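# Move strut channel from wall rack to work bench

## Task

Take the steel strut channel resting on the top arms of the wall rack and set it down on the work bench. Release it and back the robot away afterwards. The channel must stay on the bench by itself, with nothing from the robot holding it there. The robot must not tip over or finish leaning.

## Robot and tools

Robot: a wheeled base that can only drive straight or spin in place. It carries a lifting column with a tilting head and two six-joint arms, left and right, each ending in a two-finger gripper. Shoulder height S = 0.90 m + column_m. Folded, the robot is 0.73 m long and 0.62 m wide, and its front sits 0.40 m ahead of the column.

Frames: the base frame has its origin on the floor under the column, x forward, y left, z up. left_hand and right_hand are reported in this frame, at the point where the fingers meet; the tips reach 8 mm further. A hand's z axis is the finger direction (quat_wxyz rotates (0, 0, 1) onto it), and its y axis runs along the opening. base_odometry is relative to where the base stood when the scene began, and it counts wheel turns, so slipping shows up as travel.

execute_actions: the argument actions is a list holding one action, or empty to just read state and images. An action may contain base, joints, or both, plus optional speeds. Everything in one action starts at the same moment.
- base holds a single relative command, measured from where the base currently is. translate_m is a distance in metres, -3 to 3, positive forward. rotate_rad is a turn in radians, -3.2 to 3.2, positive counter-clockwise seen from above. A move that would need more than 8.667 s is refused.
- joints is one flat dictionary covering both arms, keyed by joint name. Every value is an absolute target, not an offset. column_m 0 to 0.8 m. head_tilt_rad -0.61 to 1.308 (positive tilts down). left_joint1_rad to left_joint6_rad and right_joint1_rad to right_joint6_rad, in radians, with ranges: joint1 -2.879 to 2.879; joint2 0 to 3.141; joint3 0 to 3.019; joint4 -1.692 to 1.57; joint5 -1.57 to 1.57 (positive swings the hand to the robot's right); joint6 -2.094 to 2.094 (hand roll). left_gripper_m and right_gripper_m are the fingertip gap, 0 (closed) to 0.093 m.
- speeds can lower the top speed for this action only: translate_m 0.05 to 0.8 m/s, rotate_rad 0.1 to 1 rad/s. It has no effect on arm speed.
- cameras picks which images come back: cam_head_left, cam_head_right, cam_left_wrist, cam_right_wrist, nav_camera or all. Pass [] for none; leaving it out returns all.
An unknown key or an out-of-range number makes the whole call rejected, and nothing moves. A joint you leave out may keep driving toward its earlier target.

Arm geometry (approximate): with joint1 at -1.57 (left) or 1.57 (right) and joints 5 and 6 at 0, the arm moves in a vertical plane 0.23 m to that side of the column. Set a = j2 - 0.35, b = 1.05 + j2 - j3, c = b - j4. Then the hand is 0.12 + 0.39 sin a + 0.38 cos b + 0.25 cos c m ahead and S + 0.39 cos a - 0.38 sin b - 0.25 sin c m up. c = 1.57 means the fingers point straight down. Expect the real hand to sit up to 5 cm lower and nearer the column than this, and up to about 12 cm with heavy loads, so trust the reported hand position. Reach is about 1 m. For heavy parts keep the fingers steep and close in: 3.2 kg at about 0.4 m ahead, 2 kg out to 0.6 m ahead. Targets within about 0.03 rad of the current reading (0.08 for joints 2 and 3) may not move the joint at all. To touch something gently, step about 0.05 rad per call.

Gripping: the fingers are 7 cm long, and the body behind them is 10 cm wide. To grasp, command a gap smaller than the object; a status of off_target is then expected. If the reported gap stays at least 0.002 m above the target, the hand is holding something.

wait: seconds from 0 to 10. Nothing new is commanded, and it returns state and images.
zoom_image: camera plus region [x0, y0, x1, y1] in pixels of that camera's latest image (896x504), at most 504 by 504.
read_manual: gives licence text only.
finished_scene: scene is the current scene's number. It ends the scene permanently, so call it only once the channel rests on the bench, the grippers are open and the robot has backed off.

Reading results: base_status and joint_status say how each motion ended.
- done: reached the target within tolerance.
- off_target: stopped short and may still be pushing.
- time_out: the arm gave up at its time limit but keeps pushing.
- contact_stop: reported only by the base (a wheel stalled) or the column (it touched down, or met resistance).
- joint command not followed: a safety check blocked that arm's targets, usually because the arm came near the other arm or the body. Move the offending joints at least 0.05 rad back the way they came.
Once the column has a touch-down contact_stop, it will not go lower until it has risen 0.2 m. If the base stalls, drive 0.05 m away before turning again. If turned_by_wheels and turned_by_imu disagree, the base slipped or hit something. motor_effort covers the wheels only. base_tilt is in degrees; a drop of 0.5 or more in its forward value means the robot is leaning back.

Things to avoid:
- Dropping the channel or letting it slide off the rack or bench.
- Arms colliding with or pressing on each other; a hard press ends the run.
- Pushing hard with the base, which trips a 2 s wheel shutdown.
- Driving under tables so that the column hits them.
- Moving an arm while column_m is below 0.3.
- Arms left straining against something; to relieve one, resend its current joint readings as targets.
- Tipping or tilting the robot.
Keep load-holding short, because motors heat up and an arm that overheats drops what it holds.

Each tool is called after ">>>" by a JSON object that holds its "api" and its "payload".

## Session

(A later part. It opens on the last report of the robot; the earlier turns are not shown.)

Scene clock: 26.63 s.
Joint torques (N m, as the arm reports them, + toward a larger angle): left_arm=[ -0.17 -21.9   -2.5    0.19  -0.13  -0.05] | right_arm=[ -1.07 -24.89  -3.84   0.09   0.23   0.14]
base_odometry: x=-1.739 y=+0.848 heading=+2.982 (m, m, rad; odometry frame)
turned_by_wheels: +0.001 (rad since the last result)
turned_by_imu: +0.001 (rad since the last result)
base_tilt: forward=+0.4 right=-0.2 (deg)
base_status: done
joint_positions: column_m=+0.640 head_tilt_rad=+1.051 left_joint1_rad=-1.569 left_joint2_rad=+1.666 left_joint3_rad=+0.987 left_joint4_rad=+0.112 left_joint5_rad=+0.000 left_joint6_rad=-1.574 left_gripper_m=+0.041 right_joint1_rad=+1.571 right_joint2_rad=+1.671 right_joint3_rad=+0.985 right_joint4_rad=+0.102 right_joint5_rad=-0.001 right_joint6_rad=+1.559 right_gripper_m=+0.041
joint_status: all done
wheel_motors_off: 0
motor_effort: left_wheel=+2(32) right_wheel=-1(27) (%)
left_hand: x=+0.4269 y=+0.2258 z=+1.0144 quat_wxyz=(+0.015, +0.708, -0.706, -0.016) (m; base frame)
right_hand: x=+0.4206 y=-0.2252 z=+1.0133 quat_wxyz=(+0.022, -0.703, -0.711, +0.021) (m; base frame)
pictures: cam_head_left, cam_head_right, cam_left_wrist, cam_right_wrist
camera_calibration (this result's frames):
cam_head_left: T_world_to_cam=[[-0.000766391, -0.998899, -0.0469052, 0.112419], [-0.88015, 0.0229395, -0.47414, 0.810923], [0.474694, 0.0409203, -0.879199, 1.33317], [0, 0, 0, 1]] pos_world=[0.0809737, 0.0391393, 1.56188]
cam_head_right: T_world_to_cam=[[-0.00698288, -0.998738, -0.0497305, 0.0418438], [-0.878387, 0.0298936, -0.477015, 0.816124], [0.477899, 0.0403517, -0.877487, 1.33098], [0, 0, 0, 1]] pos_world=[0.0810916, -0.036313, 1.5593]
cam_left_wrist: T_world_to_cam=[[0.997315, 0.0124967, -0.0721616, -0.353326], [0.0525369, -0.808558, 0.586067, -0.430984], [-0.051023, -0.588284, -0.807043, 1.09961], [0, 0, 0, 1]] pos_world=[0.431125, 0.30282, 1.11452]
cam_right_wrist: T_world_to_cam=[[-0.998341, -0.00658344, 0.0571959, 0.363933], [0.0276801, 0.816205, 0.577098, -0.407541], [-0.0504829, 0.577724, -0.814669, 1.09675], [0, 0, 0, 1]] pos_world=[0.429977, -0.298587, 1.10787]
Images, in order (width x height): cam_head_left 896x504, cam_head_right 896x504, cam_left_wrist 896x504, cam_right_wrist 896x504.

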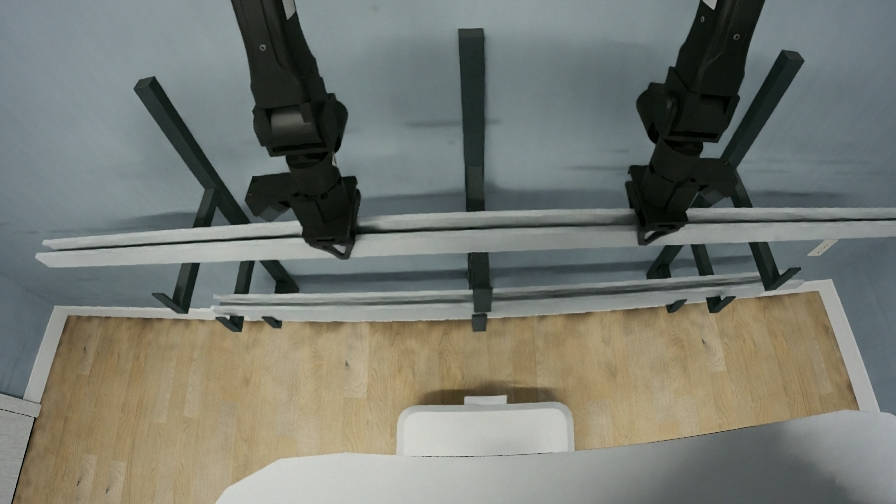

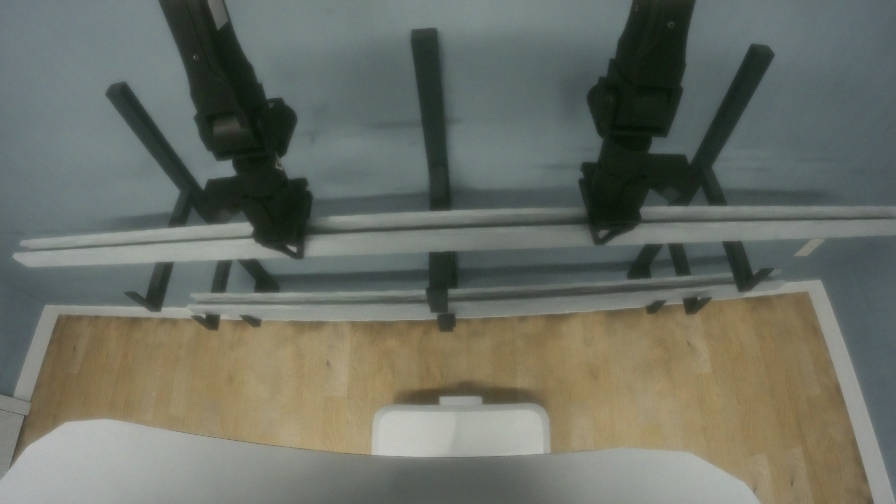

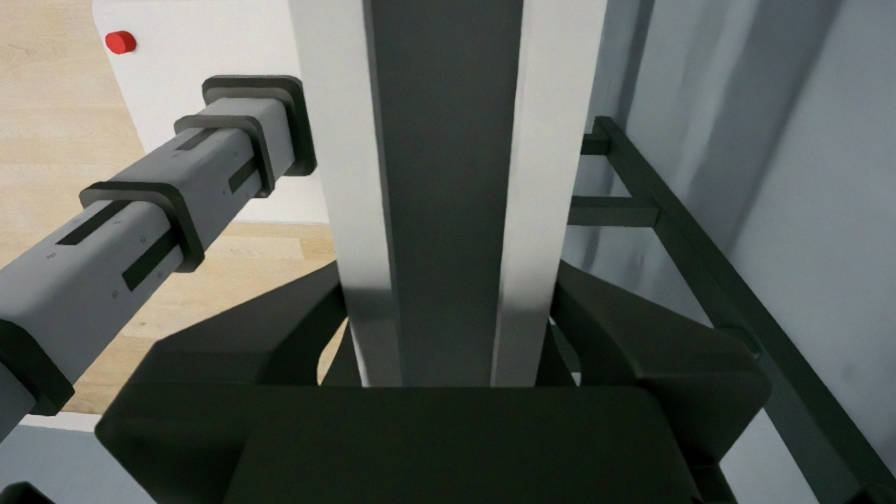

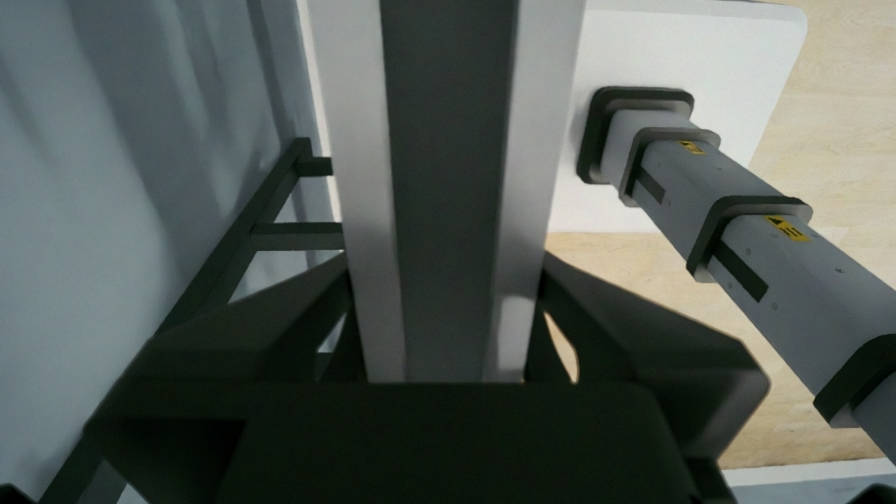

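>>> {"api": "execute_actions", "payload": {"actions": [{"base": {"translate_m": -1.0}, "joints": {"head_tilt_rad": 0.7}, "speeds": {"translate_m": 0.6}}], "cameras": ["cam_head_left", "cam_left_wrist"]}}

Scene clock: 31.73 s.
Joint torques (N m, as the arm reports them, + toward a larger angle): left_arm=[ -0.27 -21.94  -2.76   0.11  -0.08  -0.07] | right_arm=[ -0.55 -24.97  -3.29   0.09   0.19   0.09]
base_odometry: x=-0.751 y=+0.689 heading=+2.983 (m, m, rad; odometry frame)
turned_by_wheels: +0.001 (rad since the last result)
turned_by_imu: -0.001 (rad since the last result)
base_tilt: forward=+0.4 right=-0.2 (deg)
base_status: done
joint_positions: column_m=+0.640 head_tilt_rad=+0.716 left_joint1_rad=-1.569 left_joint2_rad=+1.666 left_joint3_rad=+0.985 left_joint4_rad=+0.108 left_joint5_rad=-0.001 left_joint6_rad=-1.571 left_gripper_m=+0.041 right_joint1_rad=+1.571 right_joint2_rad=+1.672 right_joint3_rad=+0.982 right_joint4_rad=+0.102 right_joint5_rad=-0.003 right_joint6_rad=+1.562 right_gripper_m=+0.041
joint_status: all done
wheel_motors_off: 0
motor_effort: left_wheel=+2(57) right_wheel=-1(53) (%)
left_hand: x=+0.4246 y=+0.2261 z=+1.0146 quat_wxyz=(+0.016, +0.707, -0.706, -0.018) (m; base frame)
right_hand: x=+0.4178 y=-0.2250 z=+1.0133 quat_wxyz=(+0.024, -0.704, -0.710, +0.022) (m; base frame)
pictures: cam_head_left, cam_left_wrist
camera_calibration (this result's frames):
cam_head_left: T_world_to_cam=[[0.0146585, -0.998899, -0.0445625, 0.107839], [-0.67598, 0.0229395, -0.736563, 1.22737], [0.736774, 0.0409203, -0.6749, 0.987905], [0, 0, 0, 1]] pos_world=[0.100236, 0.0391393, 1.57558]
cam_left_wrist: T_world_to_cam=[[0.996886, 0.00988307, -0.0782393, -0.344164], [0.0539081, -0.809519, 0.584613, -0.429656], [-0.0575585, -0.58701, -0.807531, 1.10278], [0, 0, 0, 1]] pos_world=[0.429728, 0.302927, 1.11478]
Images, in order (width x height): cam_head_left 896x504, cam_left_wrist 896x504.

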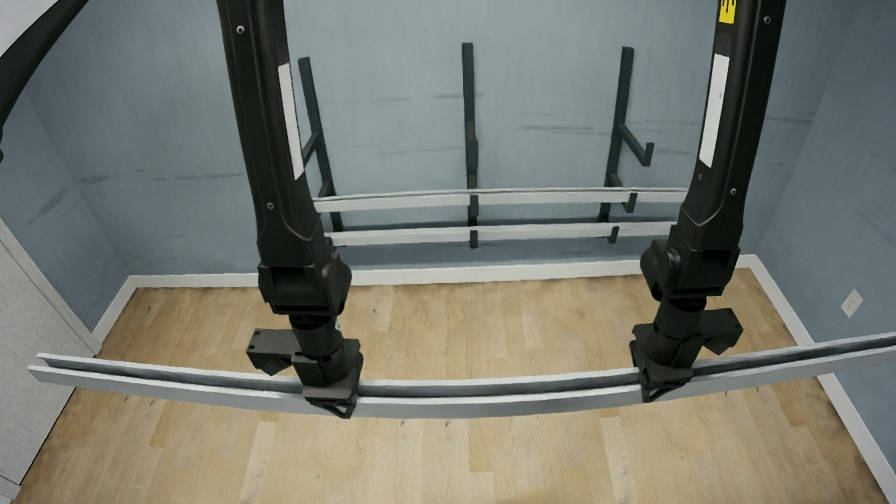

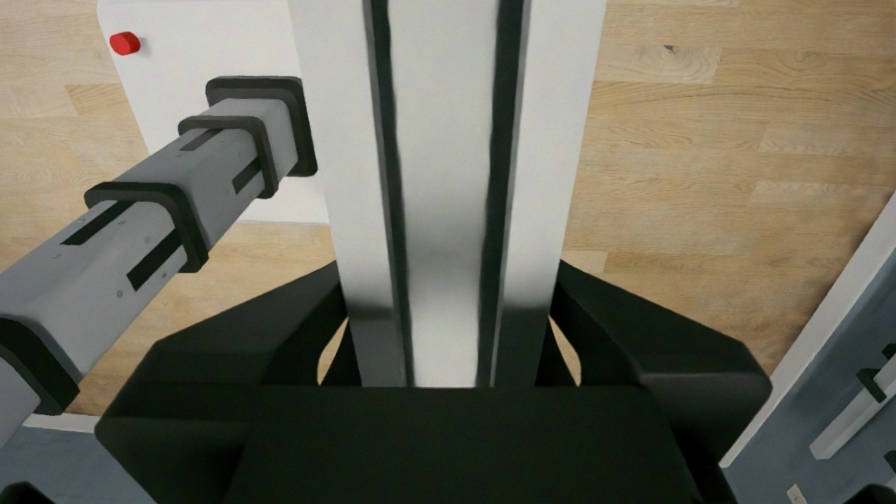

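>>> {"api": "execute_actions", "payload": {"actions": [{"base": {"rotate_rad": 3.12}, "joints": {"head_tilt_rad": 0.45, "column_m": 0.48}, "speeds": {"rotate_rad": 0.8}}], "cameras": ["cam_head_left", "cam_head_right", "cam_left_wrist", "nav_camera"]}}

Scene clock: 37.07 s.
Joint torques (N m, as the arm reports them, + toward a larger angle): left_arm=[ -0.64 -21.48  -2.64   0.05  -0.15   0.  ] | right_arm=[ -1.91 -26.54  -4.06   0.02   0.12   0.12]
base_odometry: x=-0.751 y=+0.689 heading=-0.181 (m, m, rad; odometry frame)
turned_by_wheels: +3.120 (rad since the last result)
turned_by_imu: +3.066 (rad since the last result)
base_tilt: forward=+0.4 right=-0.2 (deg)
base_status: done
joint_positions: column_m=+0.480 head_tilt_rad=+0.469 left_joint1_rad=-1.564 left_joint2_rad=+1.665 left_joint3_rad=+0.985 left_joint4_rad=+0.111 left_joint5_rad=+0.000 left_joint6_rad=-1.578 left_gripper_m=+0.041 right_joint1_rad=+1.576 right_joint2_rad=+1.672 right_joint3_rad=+0.988 right_joint4_rad=+0.102 right_joint5_rad=-0.001 right_joint6_rad=+1.558 right_gripper_m=+0.041
joint_status: all done
wheel_motors_off: 0
motor_effort: left_wheel=-2(46) right_wheel=+0(48) (%)
left_hand: x=+0.4260 y=+0.2287 z=+0.8551 quat_wxyz=(+0.014, +0.711, -0.703, -0.018) (m; base frame)
right_hand: x=+0.4220 y=-0.2223 z=+0.8530 quat_wxyz=(+0.022, -0.701, -0.712, +0.019) (m; base frame)
pictures: cam_head_left, cam_head_right, cam_left_wrist, nav_camera
camera_calibration (this result's frames):
cam_head_left: T_world_to_cam=[[0.0251437, -0.998899, -0.0396041, 0.0929236], [-0.474608, 0.0229395, -0.879899, 1.30973], [0.879838, 0.0409203, -0.473508, 0.577649], [0, 0, 0, 1]] pos_world=[0.111032, 0.0391393, 1.42963]
cam_head_right: T_world_to_cam=[[0.0215037, -0.998738, -0.0453814, 0.0260961], [-0.471554, 0.0298936, -0.88133, 1.31229], [0.881575, 0.0403517, -0.470316, 0.573636], [0, 0, 0, 1]] pos_world=[0.112551, -0.036313, 1.42753]
cam_left_wrist: T_world_to_cam=[[0.99708, 0.0188885, -0.0739864, -0.363791], [0.0585885, -0.810631, 0.582619, -0.3344], [-0.0489708, -0.585253, -0.809371, 0.973108], [0, 0, 0, 1]] pos_world=[0.429975, 0.305311, 0.955518]
Images, in order (width x height): cam_head_left 896x504, cam_head_right 896x504, cam_left_wrist 896x504, nav_camera 896x504.

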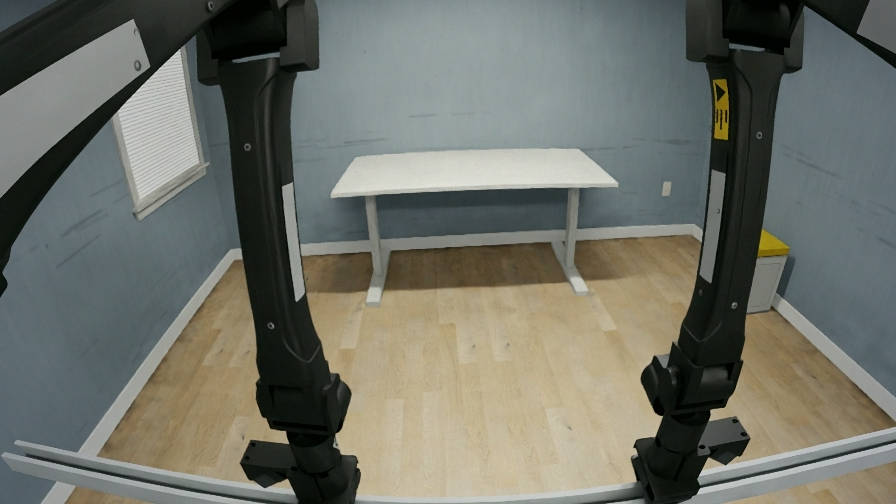

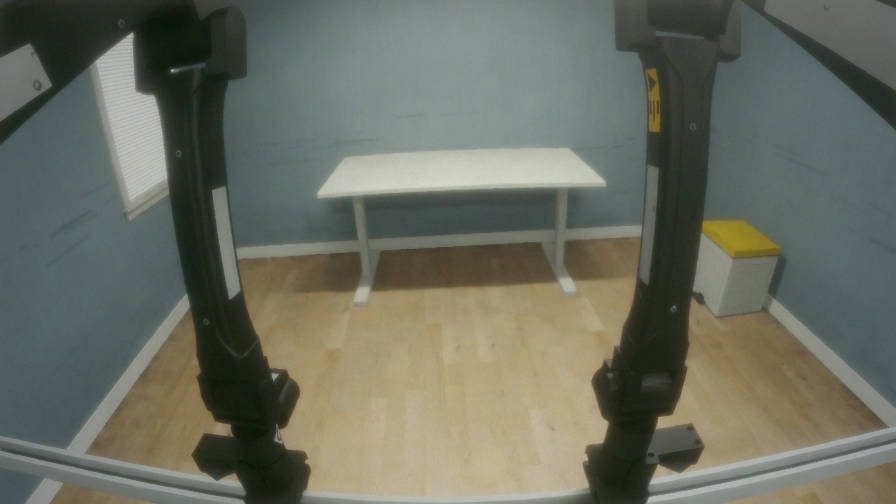

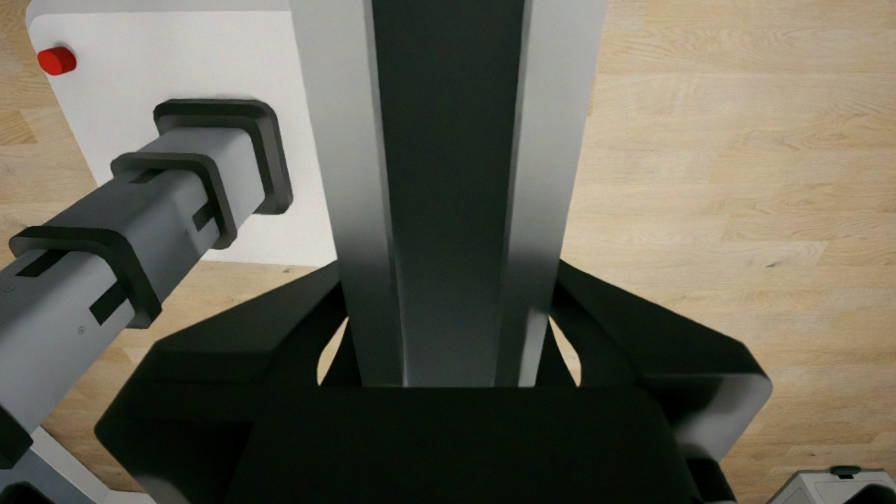

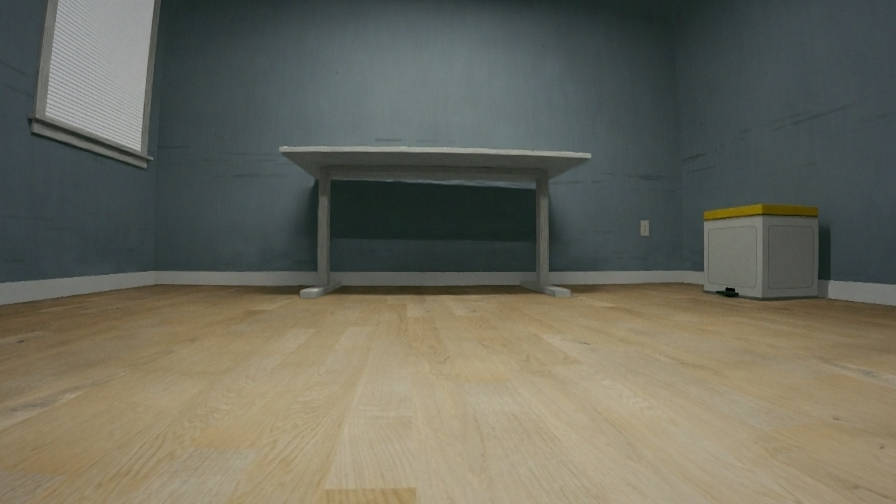

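>>> {"api": "execute_actions", "payload": {"actions": [{"base": {"translate_m": 1.7}, "joints": {"head_tilt_rad": 0.95, "column_m": 0.45}, "speeds": {"translate_m": 0.7}}]}}

Scene clock: 41.83 s.
Joint torques (N m, as the arm reports them, + toward a larger angle): left_arm=[ -0.54 -21.14  -2.58   0.05  -0.14  -0.05] | right_arm=[ -0.83 -25.96  -4.06  -0.08   0.15   0.09]
base_odometry: x=+0.921 y=+0.384 heading=-0.180 (m, m, rad; odometry frame)
turned_by_wheels: +0.001 (rad since the last result)
turned_by_imu: +0.003 (rad since the last result)
base_tilt: forward=+0.4 right=-0.2 (deg)
base_status: done
joint_positions: column_m=+0.450 head_tilt_rad=+0.951 left_joint1_rad=-1.564 left_joint2_rad=+1.665 left_joint3_rad=+0.987 left_joint4_rad=+0.112 left_joint5_rad=+0.000 left_joint6_rad=-1.574 left_gripper_m=+0.041 right_joint1_rad=+1.575 right_joint2_rad=+1.672 right_joint3_rad=+0.988 right_joint4_rad=+0.104 right_joint5_rad=-0.001 right_joint6_rad=+1.561 right_gripper_m=+0.041
joint_status: all done
wheel_motors_off: 0
motor_effort: left_wheel=+0(55) right_wheel=-1(41) (%)
left_hand: x=+0.4274 y=+0.2285 z=+0.8249 quat_wxyz=(+0.013, +0.709, -0.705, -0.017) (m; base frame)
right_hand: x=+0.4222 y=-0.2225 z=+0.8229 quat_wxyz=(+0.022, -0.703, -0.711, +0.018) (m; base frame)
pictures: cam_head_left, cam_head_right, cam_left_wrist, cam_right_wrist, nav_camera
camera_calibration (this result's frames):
cam_head_left: T_world_to_cam=[[0.00389442, -0.998899, -0.0467496, 0.103058], [-0.828726, 0.0229395, -0.559184, 0.840467], [0.559641, 0.0409203, -0.827724, 1.0881], [0, 0, 0, 1]] pos_world=[0.0871707, 0.0391393, 1.37544]
cam_head_right: T_world_to_cam=[[-0.00201085, -0.998738, -0.0501781, 0.0327973], [-0.826686, 0.0298936, -0.561869, 0.844837], [0.56266, 0.0403517, -0.825703, 1.0858], [0, 0, 0, 1]] pos_world=[0.0875447, -0.036313, 1.37288]
cam_left_wrist: T_world_to_cam=[[0.997341, 0.0148473, -0.071351, -0.368753], [0.0537872, -0.810572, 0.583164, -0.315506], [-0.0491767, -0.585451, -0.809215, 0.948627], [0, 0, 0, 1]] pos_world=[0.431393, 0.305109, 0.925324]
cam_right_wrist: T_world_to_cam=[[-0.998552, -0.00679427, 0.0533722, 0.379643], [0.0254435, 0.814429, 0.579706, -0.301544], [-0.0474065, 0.580224, -0.813076, 0.938072], [0, 0, 0, 1]] pos_world=[0.431237, -0.296127, 0.917268]
Images, in order (width x height): cam_head_left 896x504, cam_head_right 896x504, cam_left_wrist 896x504, cam_right_wrist 896x504, nav_camera 896x504.

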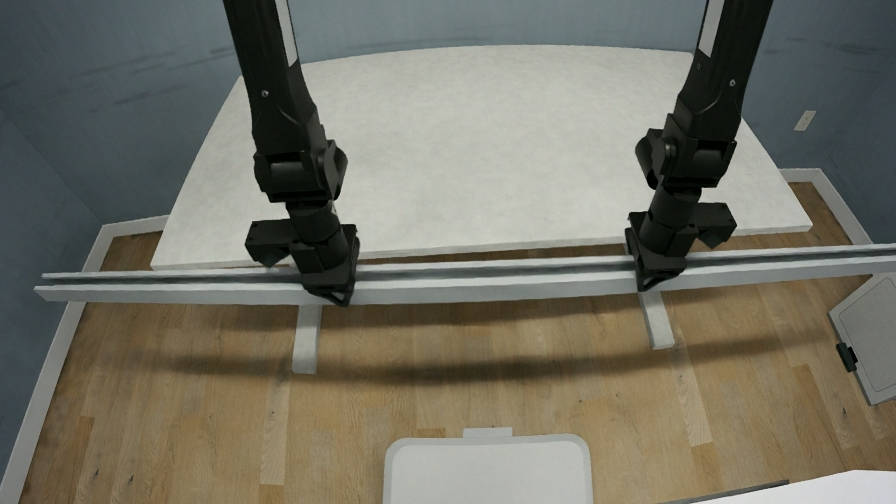

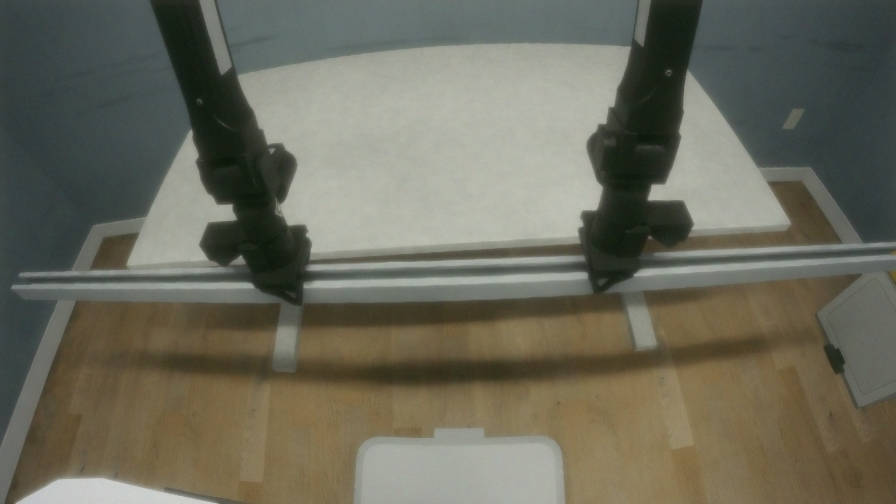

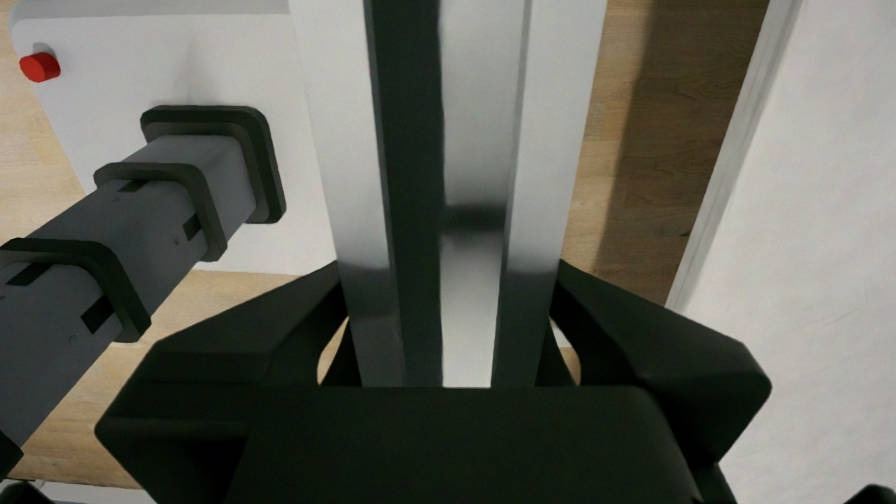

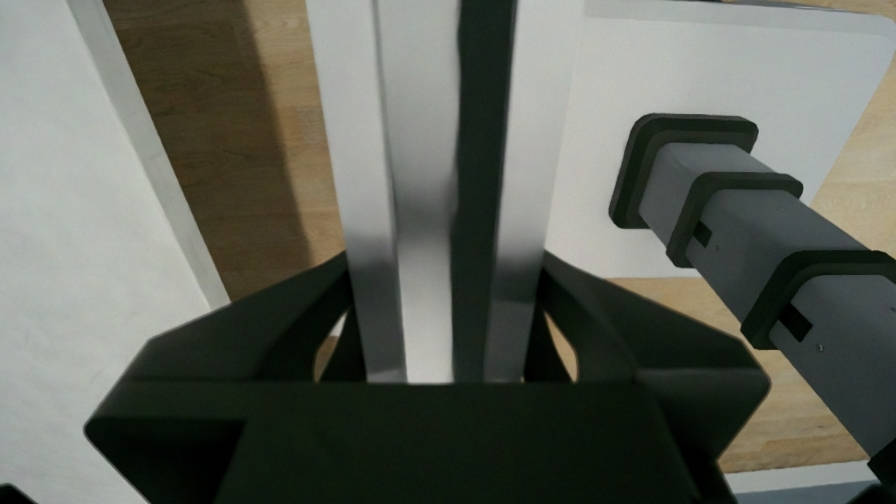

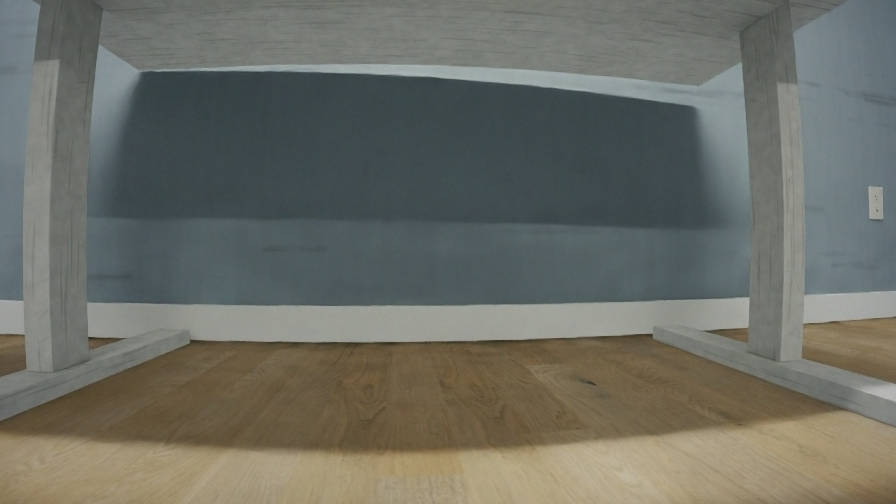

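>>> {"api": "zoom_image", "payload": {"camera": "cam_left_wrist", "region": [620, 0, 860, 320]}}

>>> {"api": "zoom_image", "payload": {"camera": "cam_right_wrist", "region": [30, 0, 270, 320]}}

>>> {"api": "zoom_image", "payload": {"camera": "cam_head_left", "region": [20, 230, 300, 330]}}

>>> {"api": "zoom_image", "payload": {"camera": "cam_head_right", "region": [616, 190, 896, 300]}}

Region (620, 0, 860, 320) of cam_left_wrist's 896x504 image, scaled by 1.575, with more detail than that image has; it fills the left 378 columns of this view, and the rest is white.

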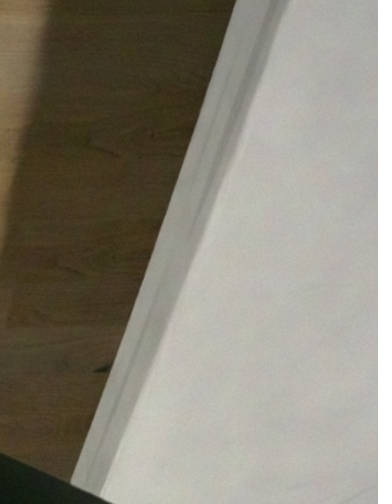

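Region (30, 0, 270, 320) of cam_right_wrist's 896x504 image, scaled by 1.575, with more detail than that image has; it fills the left 378 columns of this view, and the rest is white.

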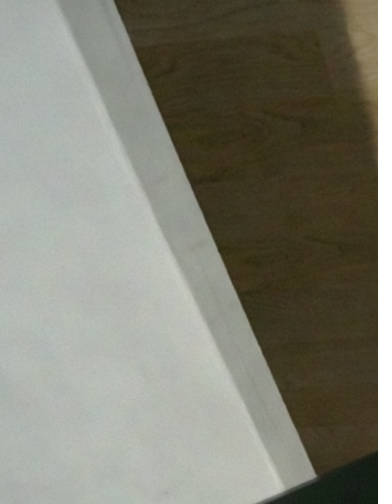

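Region (20, 230, 300, 330) of cam_head_left's 896x504 image, scaled by 1.800, with more detail than that image has; it fills the top 180 rows of this view, and the rest is white.

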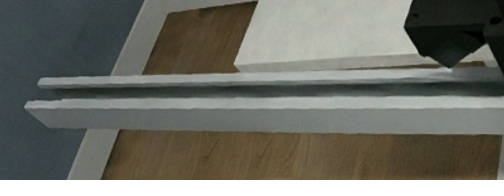

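Region (616, 190, 896, 300) of cam_head_right's 896x504 image, scaled by 1.800, with more detail than that image has; it fills the top 198 rows of this view, and the rest is white.

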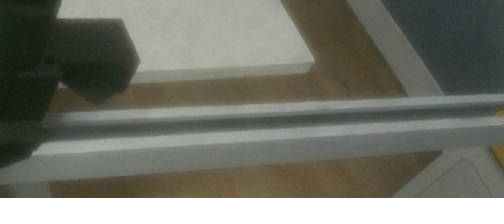

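>>> {"api": "execute_actions", "payload": {"actions": [{"base": {"translate_m": 0.33}, "joints": {"head_tilt_rad": 1.05}, "speeds": {"translate_m": 0.4}}], "cameras": ["cam_head_left", "cam_left_wrist", "cam_right_wrist"]}}

Scene clock: 44.77 s.
Joint torques (N m, as the arm reports them, + toward a larger angle): left_arm=[ -0.59 -21.23  -2.94   0.1   -0.14  -0.05] | right_arm=[ -1.19 -25.29  -3.89  -0.26   0.16   0.07]
base_odometry: x=+1.246 y=+0.325 heading=-0.179 (m, m, rad; odometry frame)
turned_by_wheels: +0.001 (rad since the last result)
turned_by_imu: +0.001 (rad since the last result)
base_tilt: forward=+0.4 right=-0.2 (deg)
base_status: done
joint_positions: column_m=+0.450 head_tilt_rad=+1.050 left_joint1_rad=-1.564 left_joint2_rad=+1.664 left_joint3_rad=+0.990 left_joint4_rad=+0.111 left_joint5_rad=+0.000 left_joint6_rad=-1.574 left_gripper_m=+0.041 right_joint1_rad=+1.575 right_joint2_rad=+1.673 right_joint3_rad=+0.990 right_joint4_rad=+0.105 right_joint5_rad=-0.001 right_joint6_rad=+1.561 right_gripper_m=+0.041
joint_status: all done
wheel_motors_off: 0
motor_effort: left_wheel=+1(37) right_wheel=-1(26) (%)
left_hand: x=+0.4292 y=+0.2285 z=+0.8251 quat_wxyz=(+0.012, +0.709, -0.705, -0.016) (m; base frame)
right_hand: x=+0.4232 y=-0.2225 z=+0.8226 quat_wxyz=(+0.021, -0.703, -0.711, +0.017) (m; base frame)
pictures: cam_head_left, cam_left_wrist, cam_right_wrist
camera_calibration (this result's frames):
cam_head_left: T_world_to_cam=[[-0.000742121, -0.998899, -0.0469056, 0.103514], [-0.879905, 0.0229395, -0.474596, 0.721556], [0.475149, 0.0409203, -0.878953, 1.16589], [0, 0, 0, 1]] pos_world=[0.0810068, 0.0391393, 1.37206]
cam_left_wrist: T_world_to_cam=[[0.997522, 0.0152257, -0.0686809, -0.372945], [0.0525143, -0.81079, 0.582977, -0.314915], [-0.0468095, -0.58514, -0.80958, 0.948135], [0, 0, 0, 1]] pos_world=[0.43294, 0.30514, 0.925566]
cam_right_wrist: T_world_to_cam=[[-0.998671, -0.00678557, 0.0510865, 0.382617], [0.0241239, 0.814425, 0.579767, -0.300924], [-0.0455402, 0.580229, -0.81318, 0.937217], [0, 0, 0, 1]] pos_world=[0.432049, -0.296124, 0.917044]
Images, in order (width x height): cam_head_left 896x504, cam_left_wrist 896x504, cam_right_wrist 896x504.

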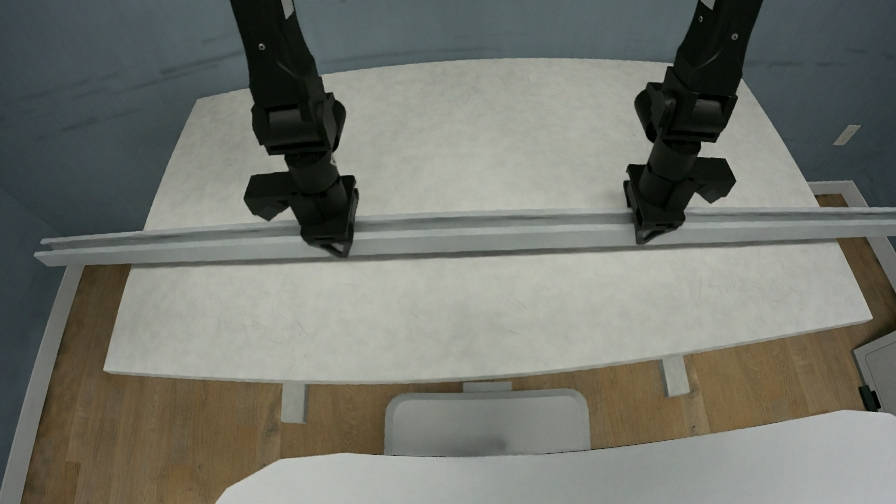

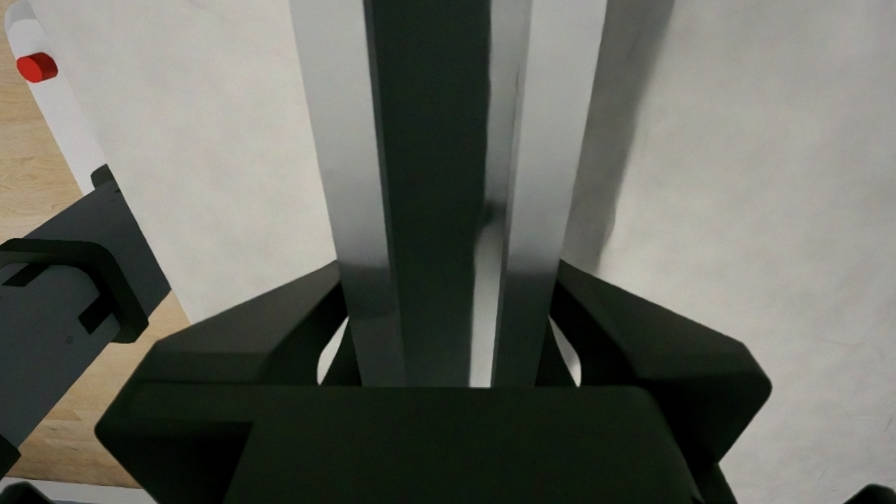

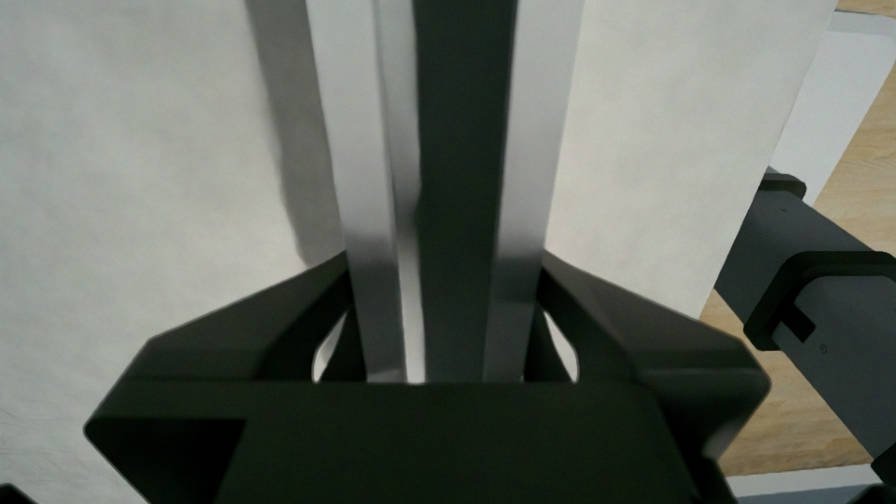

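>>> {"api": "execute_actions", "payload": {"actions": [{"joints": {"column_m": 0.375}}], "cameras": ["cam_head_left", "cam_left_wrist"]}}

Scene clock: 46.50 s.
Joint torques (N m, as the arm reports them, + toward a larger angle): left_arm=[ -0.55 -21.59  -2.83   0.01  -0.12  -0.05] | right_arm=[ -1.23 -25.78  -4.2   -0.21   0.14   0.07]
base_odometry: x=+1.246 y=+0.325 heading=-0.179 (m, m, rad; odometry frame)
turned_by_wheels: +0.000 (rad since the last result)
turned_by_imu: +0.000 (rad since the last result)
base_tilt: forward=+0.4 right=-0.2 (deg)
base_status: not commanded
joint_positions: column_m=+0.375 head_tilt_rad=+1.050 left_joint1_rad=-1.564 left_joint2_rad=+1.664 left_joint3_rad=+0.990 left_joint4_rad=+0.111 left_joint5_rad=+0.000 left_joint6_rad=-1.574 left_gripper_m=+0.041 right_joint1_rad=+1.575 right_joint2_rad=+1.673 right_joint3_rad=+0.990 right_joint4_rad=+0.105 right_joint5_rad=-0.001 right_joint6_rad=+1.561 right_gripper_m=+0.041
joint_status: all done
wheel_motors_off: 0
motor_effort: left_wheel=+2(3) right_wheel=-1(0) (%)
left_hand: x=+0.4292 y=+0.2285 z=+0.7501 quat_wxyz=(+0.012, +0.709, -0.705, -0.016) (m; base frame)
right_hand: x=+0.4232 y=-0.2225 z=+0.7476 quat_wxyz=(+0.021, -0.703, -0.711, +0.017) (m; base frame)
pictures: cam_head_left, cam_left_wrist
camera_calibration (this result's frames):
cam_head_left: T_world_to_cam=[[-0.000742116, -0.998899, -0.0469056, 0.0999961], [-0.879905, 0.0229395, -0.474596, 0.685963], [0.475149, 0.0409203, -0.878953, 1.09997], [0, 0, 0, 1]] pos_world=[0.0810068, 0.0391393, 1.29707]
cam_left_wrist: T_world_to_cam=[[0.997522, 0.0152257, -0.0686809, -0.378096], [0.0525143, -0.81079, 0.582977, -0.271194], [-0.0468095, -0.58514, -0.80958, 0.887419], [0, 0, 0, 1]] pos_world=[0.43294, 0.30514, 0.850569]
Images, in order (width x height): cam_head_left 896x504, cam_left_wrist 896x504.

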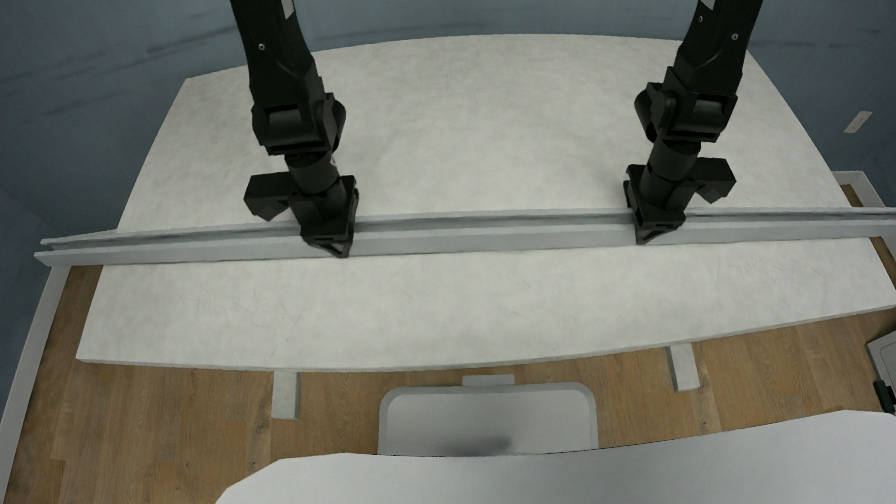

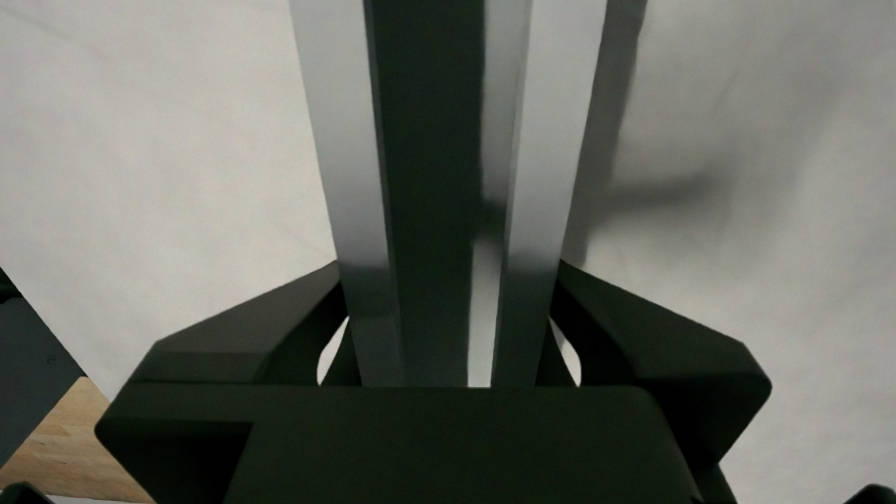

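No contact yet. Lower a bit more.

>>> {"api": "execute_actions", "payload": {"actions": [{"joints": {"column_m": 0.352}}], "cameras": []}}

Scene clock: 47.47 s.
Joint torques (N m, as the arm reports them, + toward a larger angle): left_arm=[ -0.56 -18.83  -1.1    0.16  -0.16  -0.05] | right_arm=[ -0.78 -22.88  -1.36   0.07   0.15   0.08]
base_odometry: x=+1.246 y=+0.325 heading=-0.179 (m, m, rad; odometry frame)
turned_by_wheels: +0.000 (rad since the last result)
turned_by_imu: +0.000 (rad since the last result)
base_tilt: forward=+0.3 right=-0.1 (deg)
base_status: not commanded
joint_positions: column_m=+0.352 head_tilt_rad=+1.050 left_joint1_rad=-1.564 left_joint2_rad=+1.636 left_joint3_rad=+0.967 left_joint4_rad=+0.109 left_joint5_rad=+0.001 left_joint6_rad=-1.574 left_gripper_m=+0.041 right_joint1_rad=+1.575 right_joint2_rad=+1.640 right_joint3_rad=+0.964 right_joint4_rad=+0.100 right_joint5_rad=+0.000 right_joint6_rad=+1.561 right_gripper_m=+0.041
joint_status: all done
wheel_motors_off: 0
motor_effort: left_wheel=+6(7) right_wheel=+0(6) (%)
left_hand: x=+0.4291 y=+0.2283 z=+0.7373 quat_wxyz=(+0.011, +0.709, -0.705, -0.015) (m; base frame)
right_hand: x=+0.4232 y=-0.2227 z=+0.7366 quat_wxyz=(+0.020, -0.703, -0.711, +0.017) (m; base frame)
pictures: none
No camera images: the call's "cameras" was empty. Leave "cameras" out to get every camera's image.

>>> {"api": "execute_actions", "payload": {"actions": [{"joints": {"column_m": 0.34}}], "cameras": []}}

>>> {"api": "execute_actions", "payload": {"actions": [{"joints": {"left_gripper_m": 0.093, "right_gripper_m": 0.093}}], "cameras": ["cam_head_left", "cam_left_wrist", "cam_right_wrist"]}}

Scene clock: 48.37 s.
Joint torques (N m, as the arm reports them, + toward a larger angle): left_arm=[ -0.57 -15.97   0.61   0.59  -0.15  -0.05] | right_arm=[ -0.99 -19.5    0.82   0.61   0.12   0.07]
base_odometry: x=+1.246 y=+0.325 heading=-0.179 (m, m, rad; odometry frame)
turned_by_wheels: +0.000 (rad since the last result)
turned_by_imu: +0.000 (rad since the last result)
base_tilt: forward=+0.4 right=-0.2 (deg)
base_status: not commanded
joint_positions: column_m=+0.340 head_tilt_rad=+1.050 left_joint1_rad=-1.564 left_joint2_rad=+1.604 left_joint3_rad=+0.946 left_joint4_rad=+0.097 left_joint5_rad=+0.001 left_joint6_rad=-1.574 left_gripper_m=+0.041 right_joint1_rad=+1.575 right_joint2_rad=+1.607 right_joint3_rad=+0.942 right_joint4_rad=+0.088 right_joint5_rad=+0.000 right_joint6_rad=+1.562 right_gripper_m=+0.041
joint_status: column_m contact_stop (moved -0.012 of -0.012)
wheel_motors_off: 0
motor_effort: left_wheel=+6(6) right_wheel=-2(2) (%)
left_hand: x=+0.4296 y=+0.2283 z=+0.7367 quat_wxyz=(+0.012, +0.709, -0.705, -0.015) (m; base frame)
right_hand: x=+0.4235 y=-0.2227 z=+0.7359 quat_wxyz=(+0.020, -0.703, -0.711, +0.017) (m; base frame)
pictures: none
No camera images: the call's "cameras" was empty. Leave "cameras" out to get every camera's image.

not run: a stop came earlier in this reply.

>>> {"api": "execute_actions", "payload": {"actions": [{"joints": {"left_gripper_m": 0.093, "right_gripper_m": 0.093}}], "cameras": ["cam_head_left", "cam_left_wrist", "cam_right_wrist"]}}

Scene clock: 49.13 s.
Joint torques (N m, as the arm reports them, + toward a larger angle): left_arm=[ -0.58 -15.66  -0.08   0.63  -0.15  -0.04] | right_arm=[ -0.98 -20.29  -1.12   0.38   0.15   0.11]
base_odometry: x=+1.246 y=+0.325 heading=-0.179 (m, m, rad; odometry frame)
turned_by_wheels: +0.000 (rad since the last result)
turned_by_imu: +0.000 (rad since the last result)
base_tilt: forward=+0.5 right=-0.2 (deg)
base_status: not commanded
joint_positions: column_m=+0.340 head_tilt_rad=+1.050 left_joint1_rad=-1.564 left_joint2_rad=+1.597 left_joint3_rad=+0.958 left_joint4_rad=+0.096 left_joint5_rad=+0.001 left_joint6_rad=-1.574 left_gripper_m=+0.093 right_joint1_rad=+1.575 right_joint2_rad=+1.605 right_joint3_rad=+0.964 right_joint4_rad=+0.093 right_joint5_rad=+0.000 right_joint6_rad=+1.562 right_gripper_m=+0.093
joint_status: all done
wheel_motors_off: 0
motor_effort: left_wheel=+3(6) right_wheel=-3(4) (%)
left_hand: x=+0.4401 y=+0.2283 z=+0.7381 quat_wxyz=(+0.005, +0.709, -0.705, -0.009) (m; base frame)
right_hand: x=+0.4396 y=-0.2227 z=+0.7353 quat_wxyz=(+0.010, -0.703, -0.711, +0.007) (m; base frame)
pictures: cam_head_left, cam_left_wrist, cam_right_wrist
camera_calibration (this result's frames):
cam_head_left: T_world_to_cam=[[-0.000742572, -0.998899, -0.0469056, 0.0983588], [-0.87991, 0.0229395, -0.474587, 0.669386], [0.475141, 0.0409203, -0.878958, 1.0693], [0, 0, 0, 1]] pos_world=[0.0810061, 0.0391393, 1.26216]
cam_left_wrist: T_world_to_cam=[[0.99869, 0.0150984, -0.0488895, -0.404859], [0.0408635, -0.810385, 0.584471, -0.260981], [-0.0307948, -0.585703, -0.809941, 0.871381], [0, 0, 0, 1]] pos_world=[0.441827, 0.304988, 0.838509]
cam_right_wrist: T_world_to_cam=[[-0.99976, -0.0062907, 0.0209759, 0.426184], [0.00703471, 0.814829, 0.579658, -0.242859], [-0.0207382, 0.579667, -0.81459, 0.857065], [0, 0, 0, 1]] pos_world=[0.445564, -0.296243, 0.829992]
Images, in order (width x height): cam_head_left 896x504, cam_left_wrist 896x504, cam_right_wrist 896x504.

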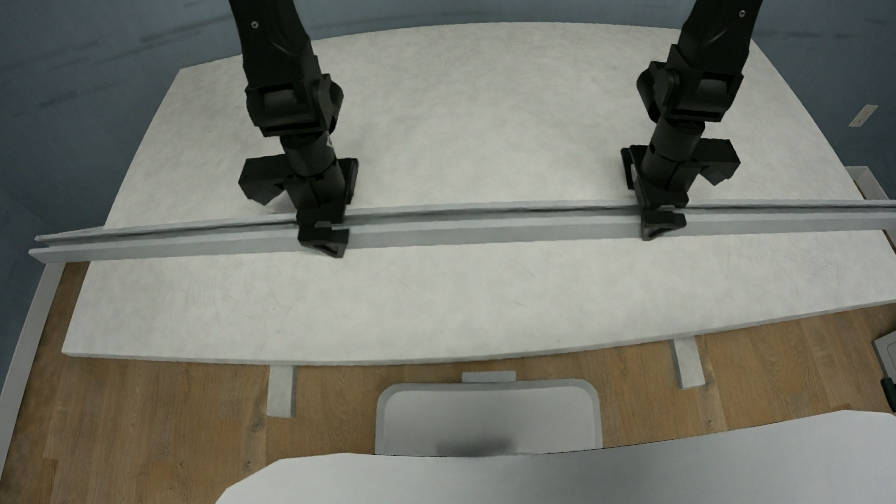

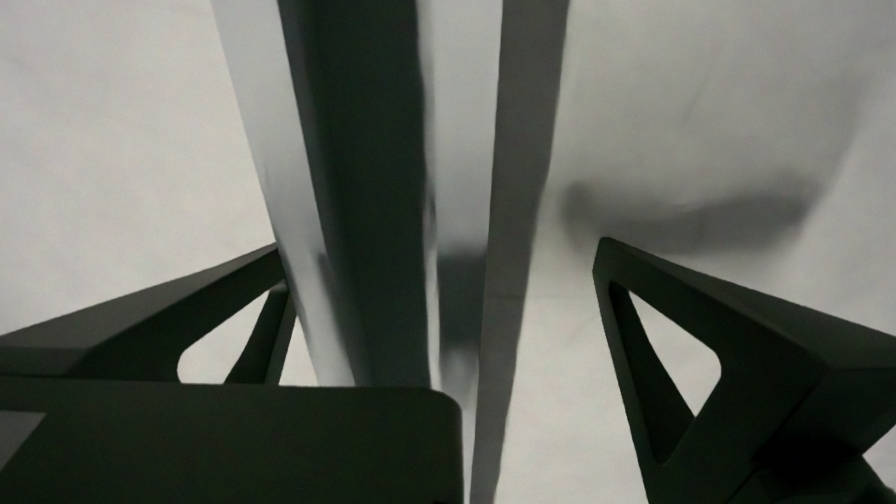

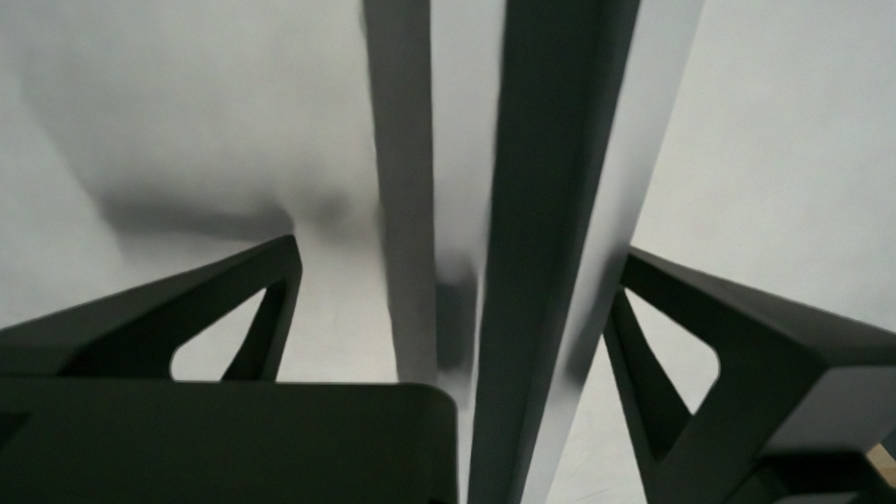

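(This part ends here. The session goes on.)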